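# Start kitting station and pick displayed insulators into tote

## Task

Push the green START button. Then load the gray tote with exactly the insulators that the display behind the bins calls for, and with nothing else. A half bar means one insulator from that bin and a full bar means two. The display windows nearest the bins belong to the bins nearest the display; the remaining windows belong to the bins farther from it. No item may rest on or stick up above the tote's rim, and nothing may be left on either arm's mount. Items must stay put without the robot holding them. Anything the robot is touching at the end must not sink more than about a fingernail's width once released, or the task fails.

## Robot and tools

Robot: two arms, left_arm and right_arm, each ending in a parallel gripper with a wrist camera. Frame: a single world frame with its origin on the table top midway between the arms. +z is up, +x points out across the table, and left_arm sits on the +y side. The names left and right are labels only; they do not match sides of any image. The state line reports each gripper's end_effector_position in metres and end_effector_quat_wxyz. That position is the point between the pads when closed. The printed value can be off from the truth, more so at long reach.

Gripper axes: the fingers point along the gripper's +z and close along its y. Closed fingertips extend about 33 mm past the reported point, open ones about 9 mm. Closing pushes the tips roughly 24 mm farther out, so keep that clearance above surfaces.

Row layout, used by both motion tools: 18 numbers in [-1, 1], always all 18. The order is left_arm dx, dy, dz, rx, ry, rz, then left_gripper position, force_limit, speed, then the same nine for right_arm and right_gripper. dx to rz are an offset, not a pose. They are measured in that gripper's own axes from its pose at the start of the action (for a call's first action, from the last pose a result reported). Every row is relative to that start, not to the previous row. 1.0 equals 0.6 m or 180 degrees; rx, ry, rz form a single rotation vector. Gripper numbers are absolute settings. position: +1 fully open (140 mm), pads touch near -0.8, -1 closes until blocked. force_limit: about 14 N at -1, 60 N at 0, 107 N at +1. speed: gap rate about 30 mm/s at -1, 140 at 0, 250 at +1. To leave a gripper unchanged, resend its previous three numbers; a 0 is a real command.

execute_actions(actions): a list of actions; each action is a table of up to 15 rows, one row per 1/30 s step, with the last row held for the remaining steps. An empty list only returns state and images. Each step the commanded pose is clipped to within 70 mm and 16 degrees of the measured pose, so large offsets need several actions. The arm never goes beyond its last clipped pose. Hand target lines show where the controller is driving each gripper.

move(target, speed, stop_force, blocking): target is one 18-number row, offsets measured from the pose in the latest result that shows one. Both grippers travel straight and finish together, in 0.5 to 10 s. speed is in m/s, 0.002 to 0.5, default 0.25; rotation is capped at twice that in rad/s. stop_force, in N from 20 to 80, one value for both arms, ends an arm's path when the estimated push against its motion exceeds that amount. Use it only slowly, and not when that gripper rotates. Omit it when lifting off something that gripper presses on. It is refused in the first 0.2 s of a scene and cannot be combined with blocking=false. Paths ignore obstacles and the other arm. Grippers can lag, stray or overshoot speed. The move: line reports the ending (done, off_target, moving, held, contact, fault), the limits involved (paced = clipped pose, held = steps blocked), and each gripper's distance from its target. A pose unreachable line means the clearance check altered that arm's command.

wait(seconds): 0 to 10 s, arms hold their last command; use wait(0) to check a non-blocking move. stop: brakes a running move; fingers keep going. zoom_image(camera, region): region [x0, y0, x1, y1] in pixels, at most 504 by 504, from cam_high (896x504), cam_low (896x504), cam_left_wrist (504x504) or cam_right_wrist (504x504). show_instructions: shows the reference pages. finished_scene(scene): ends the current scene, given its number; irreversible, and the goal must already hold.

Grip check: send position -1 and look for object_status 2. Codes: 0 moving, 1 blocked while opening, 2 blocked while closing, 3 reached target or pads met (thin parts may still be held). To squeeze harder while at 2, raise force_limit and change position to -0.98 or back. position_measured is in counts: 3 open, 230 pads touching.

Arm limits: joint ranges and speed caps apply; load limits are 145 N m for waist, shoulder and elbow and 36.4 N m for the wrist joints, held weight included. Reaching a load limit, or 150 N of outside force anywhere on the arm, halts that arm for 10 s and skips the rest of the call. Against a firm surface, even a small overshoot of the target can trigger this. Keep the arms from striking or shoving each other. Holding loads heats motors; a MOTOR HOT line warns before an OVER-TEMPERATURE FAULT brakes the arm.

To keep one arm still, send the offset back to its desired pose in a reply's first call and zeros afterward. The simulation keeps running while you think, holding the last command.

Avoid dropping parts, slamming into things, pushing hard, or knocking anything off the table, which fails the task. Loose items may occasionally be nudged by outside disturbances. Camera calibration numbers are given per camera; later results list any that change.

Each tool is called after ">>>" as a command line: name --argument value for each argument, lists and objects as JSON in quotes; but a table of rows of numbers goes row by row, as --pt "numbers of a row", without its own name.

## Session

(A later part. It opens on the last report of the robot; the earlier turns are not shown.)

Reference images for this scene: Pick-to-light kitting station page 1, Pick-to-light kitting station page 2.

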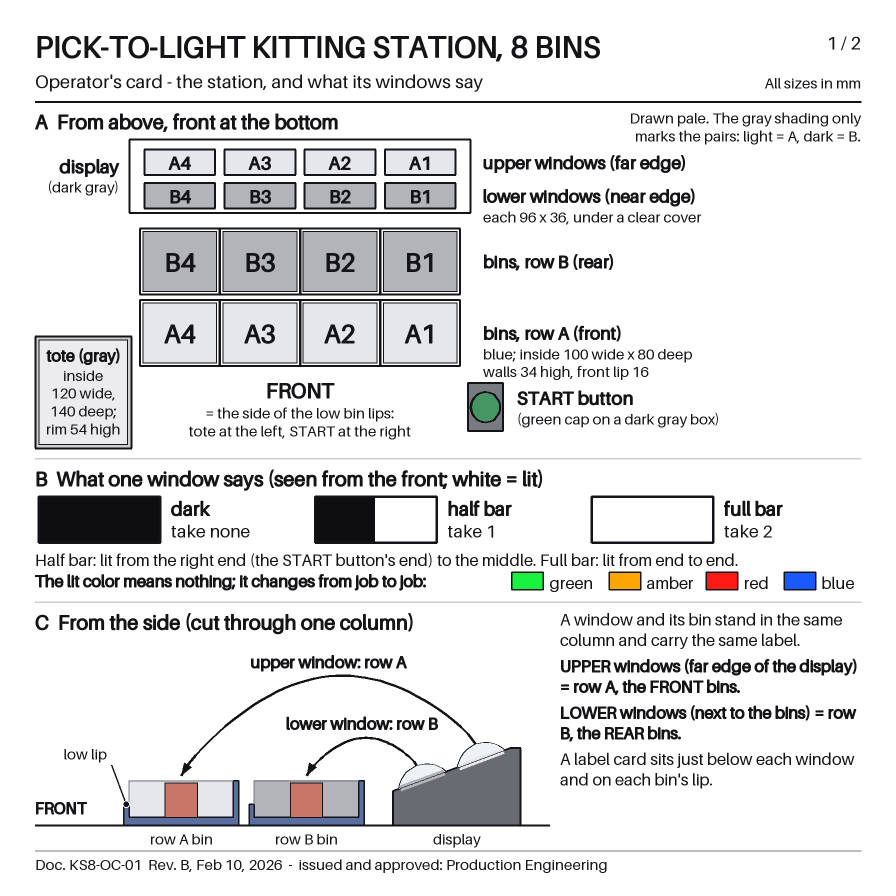

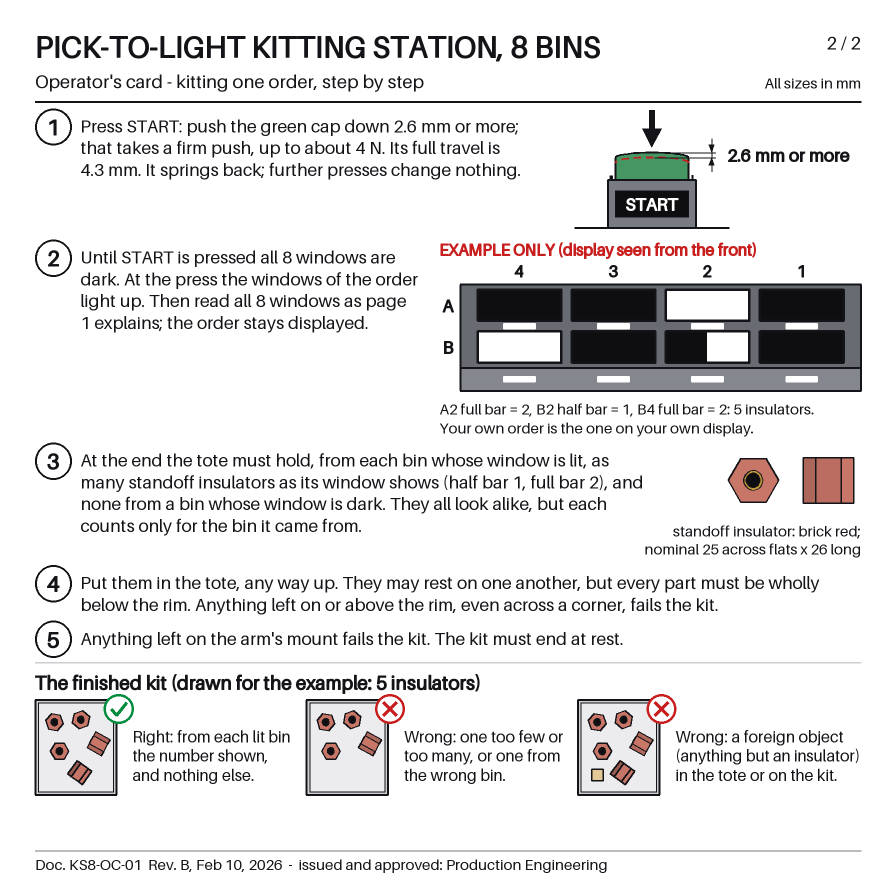

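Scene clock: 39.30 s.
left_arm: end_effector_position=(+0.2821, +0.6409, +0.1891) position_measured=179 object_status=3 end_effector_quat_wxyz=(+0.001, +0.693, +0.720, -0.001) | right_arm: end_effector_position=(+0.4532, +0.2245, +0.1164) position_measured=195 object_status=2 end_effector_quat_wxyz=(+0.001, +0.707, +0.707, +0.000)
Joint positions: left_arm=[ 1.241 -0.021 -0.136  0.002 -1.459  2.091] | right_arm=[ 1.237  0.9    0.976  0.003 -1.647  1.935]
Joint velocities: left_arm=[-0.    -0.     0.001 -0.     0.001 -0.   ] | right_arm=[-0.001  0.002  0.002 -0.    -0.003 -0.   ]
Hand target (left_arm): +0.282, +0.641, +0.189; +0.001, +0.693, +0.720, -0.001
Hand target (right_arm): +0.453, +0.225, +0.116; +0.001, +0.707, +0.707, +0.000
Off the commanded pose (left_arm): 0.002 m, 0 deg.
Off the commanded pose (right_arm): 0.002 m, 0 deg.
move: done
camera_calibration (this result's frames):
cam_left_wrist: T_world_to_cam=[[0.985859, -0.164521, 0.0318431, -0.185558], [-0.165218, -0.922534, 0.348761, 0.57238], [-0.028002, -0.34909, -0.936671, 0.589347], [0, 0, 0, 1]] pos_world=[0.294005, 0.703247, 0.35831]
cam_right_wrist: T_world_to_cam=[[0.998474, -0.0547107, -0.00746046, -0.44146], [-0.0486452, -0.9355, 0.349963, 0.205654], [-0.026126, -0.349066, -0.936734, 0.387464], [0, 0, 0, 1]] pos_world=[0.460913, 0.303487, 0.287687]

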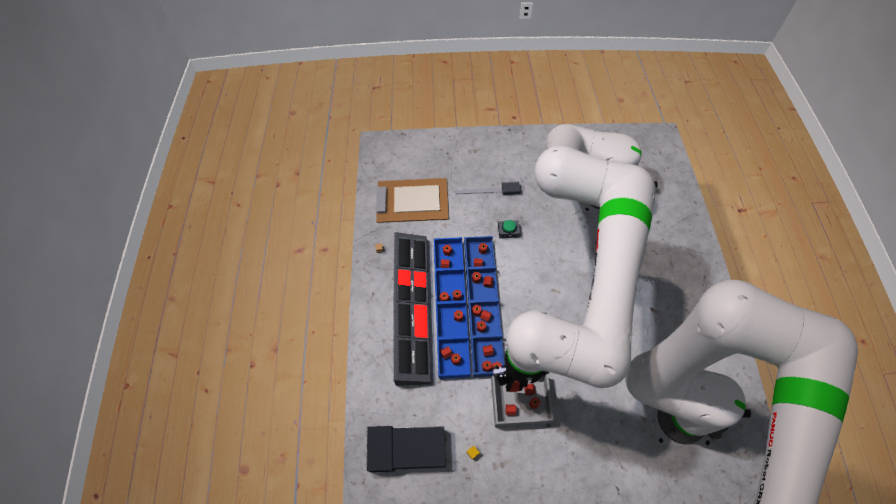

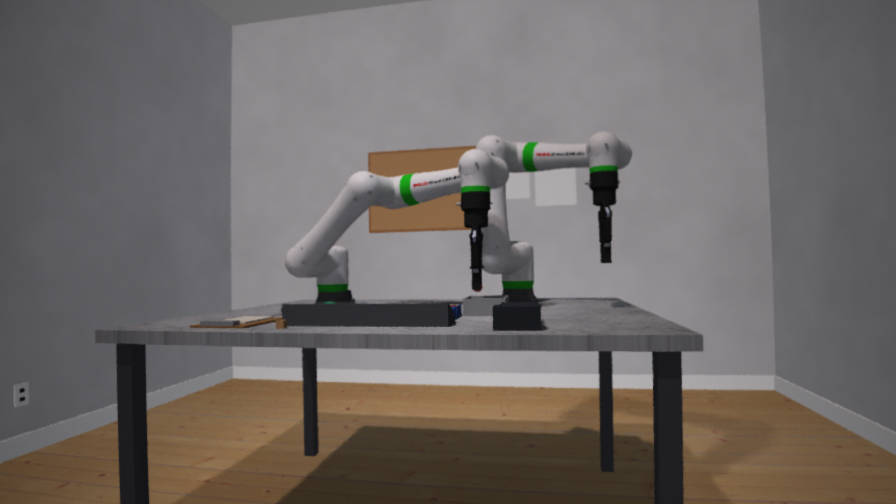

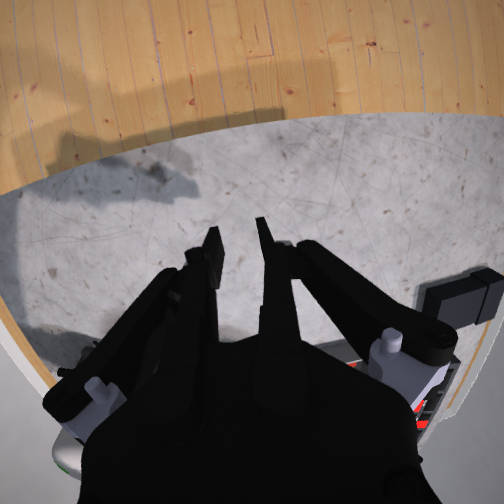

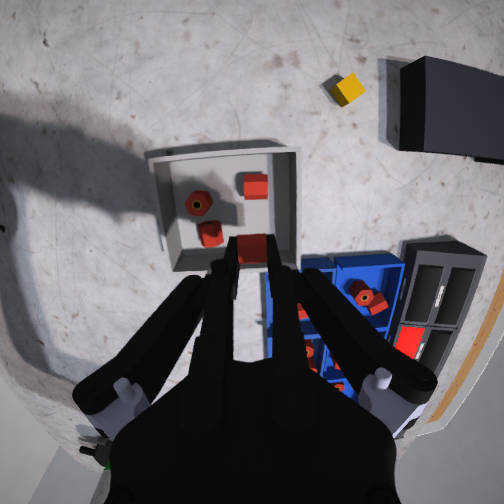

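>>> move --target '[0,0,0,0,0,0,-0.40,-0.2,-0.3,0.004,0.003,0.109,0,0,0,-1,-0.2,-0.3]' --speed 0.07

>>> execute_actions --actions '[[[0,0,0,0,0,0,-0.40,-0.2,-0.3,0,0,0,0,0,0,-0.43,-0.2,-0.3]]]'

>>> move --target '[0,0,0,0,0,0,-0.40,-0.2,-0.3,0,0,-0.09,0,0,0,-0.43,-0.2,-0.3]' --speed 0.15

>>> move --target '[0,0,0,0,0,0,-0.40,-0.2,-0.3,-0.35,0,-0.03,0,0,0,-0.43,-0.2,-0.3]' --speed 0.3

Scene clock: 40.77 s.
left_arm: end_effector_position=(+0.2821, +0.6410, +0.1891) position_measured=179 object_status=3 end_effector_quat_wxyz=(+0.001, +0.693, +0.720, -0.001) | right_arm: end_effector_position=(+0.4550, +0.2269, +0.0508) position_measured=195 object_status=2 end_effector_quat_wxyz=(+0.001, +0.707, +0.707, +0.000)
Joint positions: left_arm=[ 1.241 -0.021 -0.136  0.002 -1.459  2.091] | right_arm=[ 1.236  0.911  0.843  0.003 -1.503  1.936]
Joint velocities: left_arm=[ 0.003 -0.001 -0.     0.001 -0.001 -0.   ] | right_arm=[-0.    -0.001  0.    -0.001  0.    -0.   ]
Hand target (left_arm): +0.282, +0.641, +0.189; +0.001, +0.693, +0.720, -0.001
Hand target (right_arm): +0.455, +0.227, +0.051; +0.001, +0.707, +0.707, +0.000
Off the commanded pose (left_arm): 0.000 m, 0 deg.
Off the commanded pose (right_arm): 0.000 m, 0 deg.
move: done
camera_calibration (this result's frames):
cam_left_wrist: T_world_to_cam=[[0.985866, -0.164485, 0.0318377, -0.185568], [-0.165182, -0.922535, 0.348776, 0.57238], [-0.0279971, -0.349105, -0.936665, 0.589352], [0, 0, 0, 1]] pos_world=[0.293992, 0.703263, 0.358301]
cam_right_wrist: T_world_to_cam=[[0.998479, -0.054614, -0.00760772, -0.443717], [-0.0484985, -0.935445, 0.350129, 0.230826], [-0.0262386, -0.349228, -0.93667, 0.326996], [0, 0, 0, 1]] pos_world=[0.462817, 0.305888, 0.222093]

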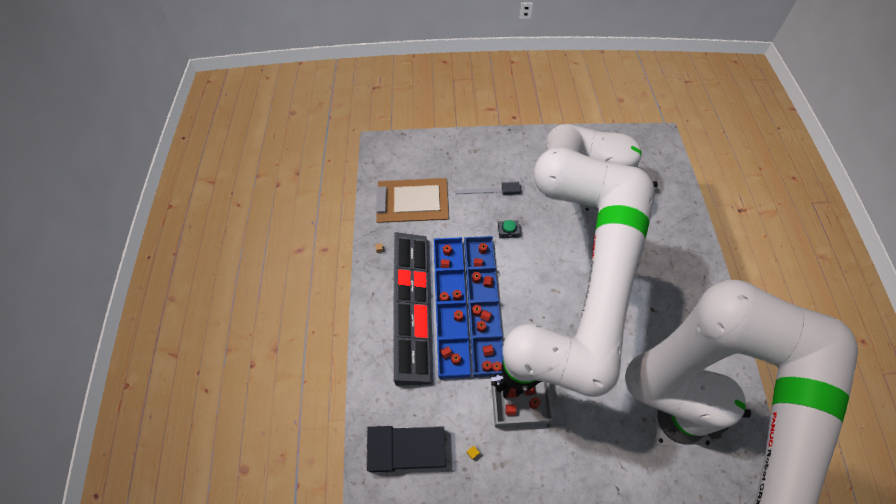

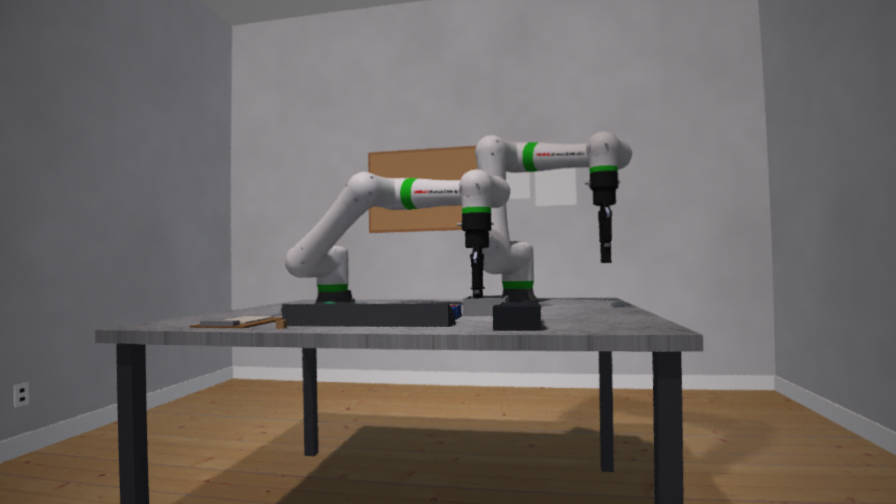

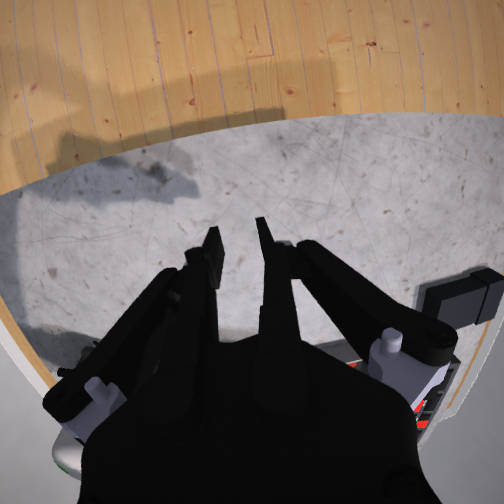

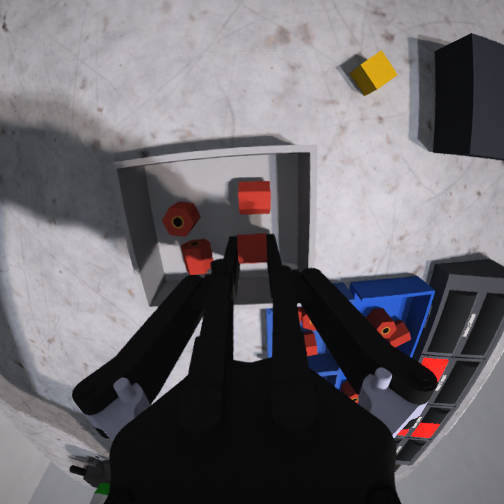

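Scene clock: 41.27 s.
left_arm: end_effector_position=(+0.2821, +0.6410, +0.1891) position_measured=179 object_status=3 end_effector_quat_wxyz=(+0.001, +0.693, +0.720, -0.001) | right_arm: end_effector_position=(+0.4550, +0.2269, +0.0508) position_measured=183 object_status=3 end_effector_quat_wxyz=(+0.001, +0.707, +0.707, +0.000)
Joint positions: left_arm=[ 1.241 -0.021 -0.136  0.002 -1.459  2.091] | right_arm=[ 1.236  0.911  0.843  0.003 -1.503  1.936]
Joint velocities: left_arm=[-0.     0.     0.001  0.     0.    -0.   ] | right_arm=[-0.    -0.    -0.    -0.     0.001 -0.   ]
Hand target (left_arm): +0.282, +0.641, +0.189; +0.001, +0.693, +0.720, -0.001
Hand target (right_arm): +0.455, +0.227, +0.051; +0.001, +0.707, +0.707, +0.000
Off the commanded pose (left_arm): 0.000 m, 0 deg.
Off the commanded pose (right_arm): 0.000 m, 0 deg.
camera_calibration (this result's frames):
cam_left_wrist: T_world_to_cam=[[0.985866, -0.164485, 0.0318378, -0.185568], [-0.165183, -0.922535, 0.348776, 0.57238], [-0.027997, -0.349105, -0.936665, 0.589352], [0, 0, 0, 1]] pos_world=[0.293992, 0.703263, 0.358301]
cam_right_wrist: T_world_to_cam=[[0.998479, -0.0546135, -0.00759971, -0.443719], [-0.0485015, -0.935454, 0.350106, 0.230828], [-0.0262297, -0.349205, -0.936679, 0.327005], [0, 0, 0, 1]] pos_world=[0.462816, 0.305888, 0.222112]

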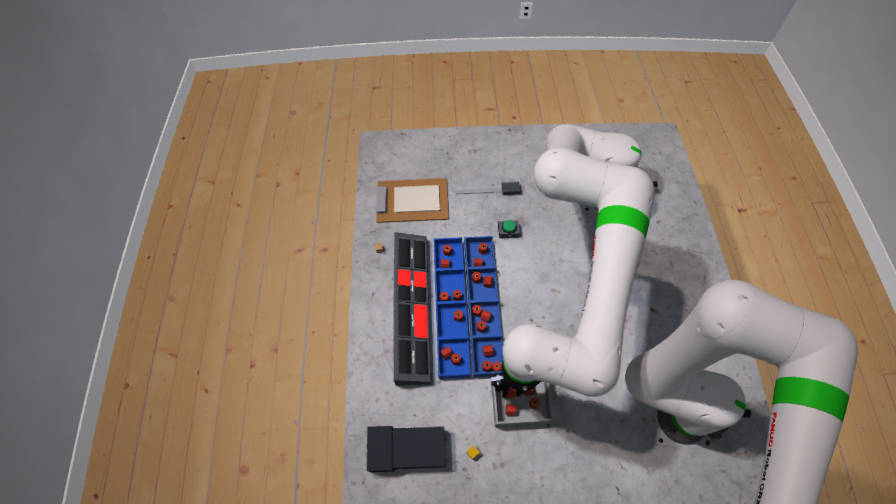

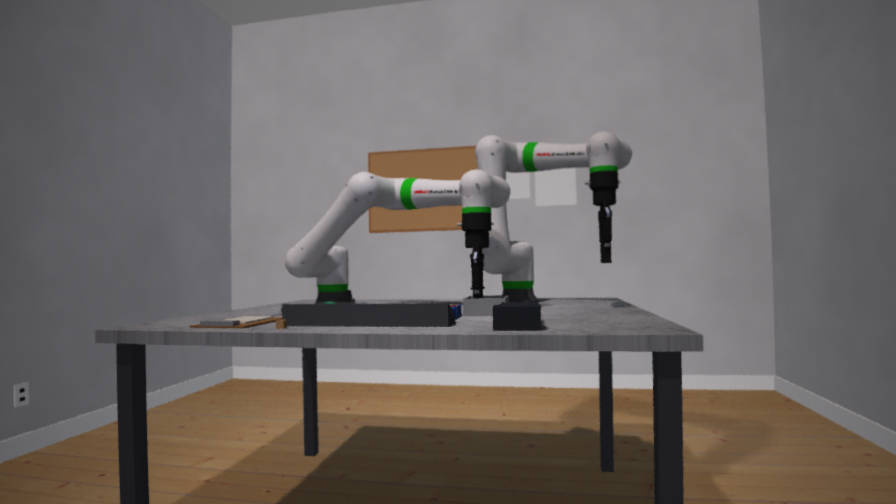

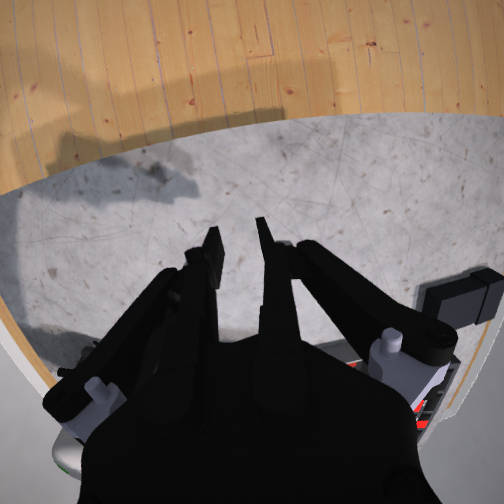

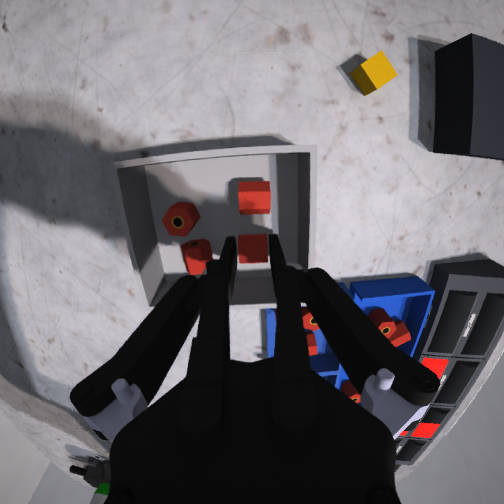

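Scene clock: 42.00 s.
left_arm: end_effector_position=(+0.2821, +0.6410, +0.1891) position_measured=179 object_status=3 end_effector_quat_wxyz=(+0.001, +0.693, +0.720, -0.001) | right_arm: end_effector_position=(+0.4550, +0.2269, +0.1048) position_measured=183 object_status=3 end_effector_quat_wxyz=(+0.001, +0.707, +0.707, +0.000)
Joint positions: left_arm=[ 1.241 -0.021 -0.136  0.002 -1.459  2.091] | right_arm=[ 1.236  0.91   0.967  0.003 -1.628  1.936]
Joint velocities: left_arm=[-0.001  0.001  0.001 -0.    -0.001 -0.001] | right_arm=[ 0.     0.     0.001  0.001 -0.    -0.   ]
Hand target (left_arm): +0.282, +0.641, +0.189; +0.001, +0.693, +0.720, -0.001
Hand target (right_arm): +0.455, +0.227, +0.105; +0.001, +0.707, +0.707, +0.000
Off the commanded pose (left_arm): 0.000 m, 0 deg.
Off the commanded pose (right_arm): 0.000 m, 0 deg.
move: done
camera_calibration (this result's frames):
cam_left_wrist: T_world_to_cam=[[0.985866, -0.164485, 0.0318378, -0.185568], [-0.165182, -0.922535, 0.348776, 0.57238], [-0.027997, -0.349105, -0.936665, 0.589352], [0, 0, 0, 1]] pos_world=[0.293992, 0.703263, 0.358301]
cam_right_wrist: T_world_to_cam=[[0.998474, -0.0547212, -0.00742881, -0.443257], [-0.0486582, -0.935393, 0.350247, 0.21195], [-0.0261148, -0.349351, -0.936628, 0.377526], [0, 0, 0, 1]] pos_world=[0.462752, 0.30589, 0.276074]

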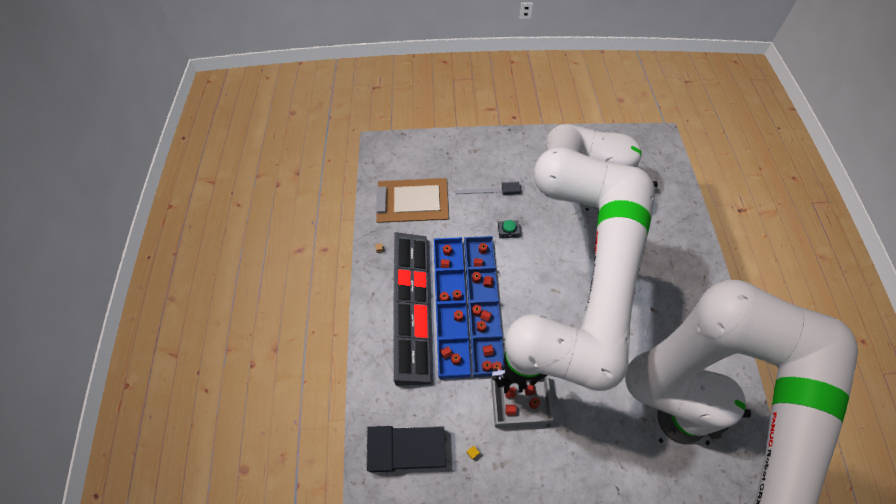

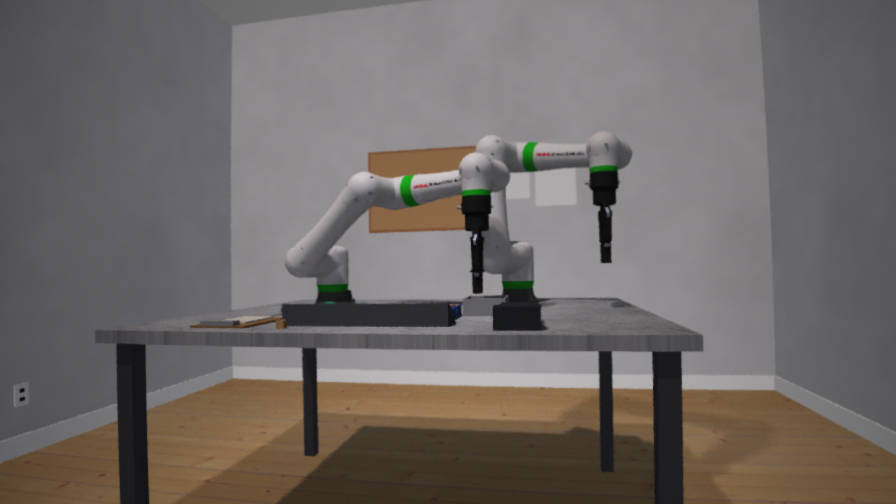

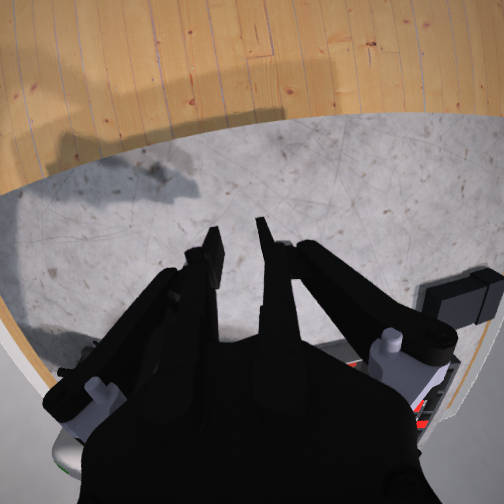

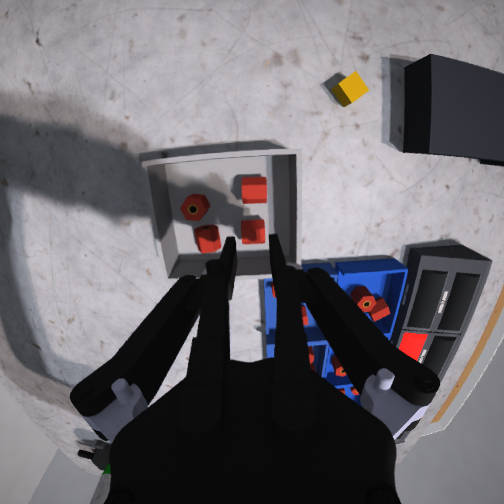

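Scene clock: 43.13 s.
left_arm: end_effector_position=(+0.2821, +0.6410, +0.1891) position_measured=179 object_status=3 end_effector_quat_wxyz=(+0.001, +0.693, +0.720, -0.001) | right_arm: end_effector_position=(+0.4558, +0.0171, +0.1234) position_measured=183 object_status=3 end_effector_quat_wxyz=(+0.002, +0.707, +0.707, +0.000)
Joint positions: left_arm=[ 1.241 -0.021 -0.136  0.002 -1.459  2.091] | right_arm=[ 1.103  0.395  0.199  0.003 -1.375  2.068]
Joint velocities: left_arm=[ 0.001 -0.002  0.001  0.001 -0.     0.   ] | right_arm=[-0.001 -0.001 -0.001  0.     0.     0.   ]
Hand target (left_arm): +0.282, +0.641, +0.189; +0.001, +0.693, +0.720, -0.001
Hand target (right_arm): +0.456, +0.017, +0.123; +0.002, +0.707, +0.707, +0.000
Off the commanded pose (left_arm): 0.000 m, 0 deg.
Off the commanded pose (right_arm): 0.001 m, 0 deg.
move: done
camera_calibration (this result's frames):
cam_left_wrist: T_world_to_cam=[[0.985866, -0.164485, 0.0318379, -0.185568], [-0.165183, -0.922535, 0.348776, 0.57238], [-0.027997, -0.349105, -0.936665, 0.589352], [0, 0, 0, 1]] pos_world=[0.293992, 0.703263, 0.358301]
cam_right_wrist: T_world_to_cam=[[0.998489, -0.0545084, -0.00702367, -0.455482], [-0.0485917, -0.935277, 0.350564, 0.0092253], [-0.0256778, -0.349693, -0.936512, 0.32146], [0, 0, 0, 1]] pos_world=[0.463497, 0.0962129, 0.294618]

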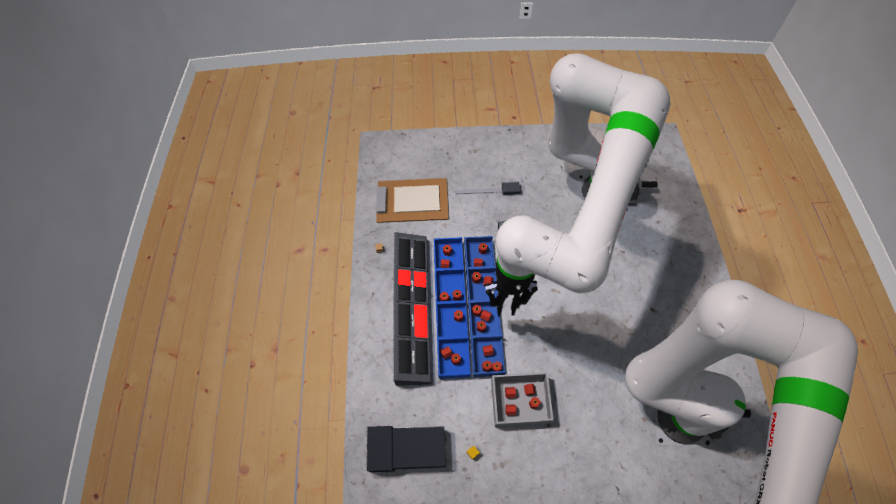

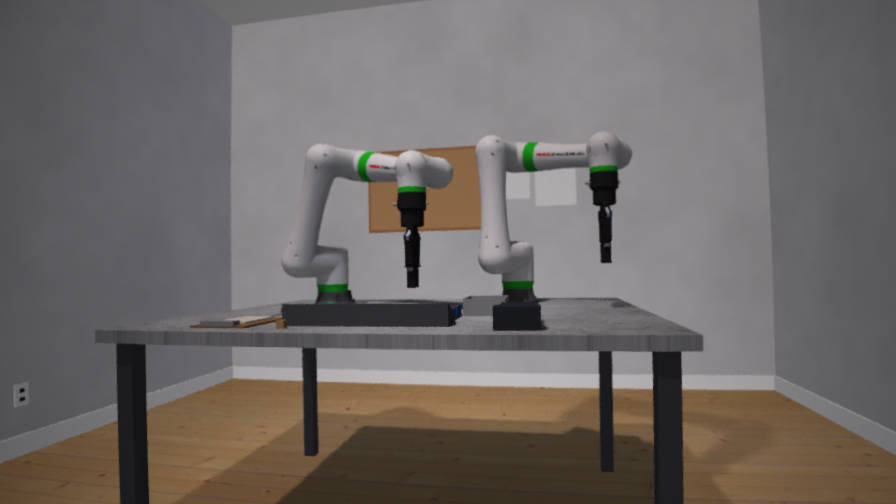

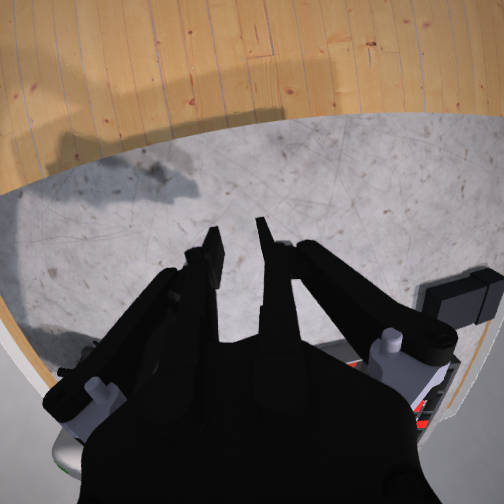

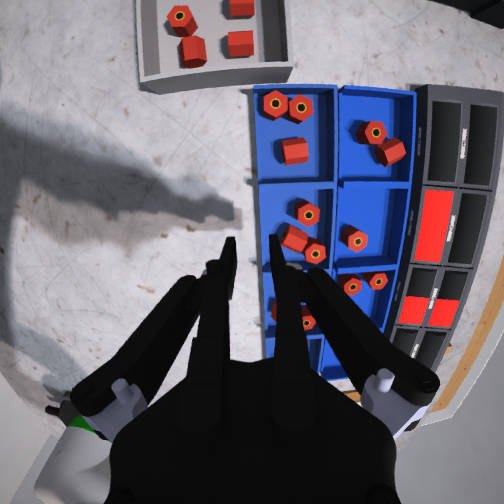

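>>> finished_scene --scene 2

The scene is finished: the task was done.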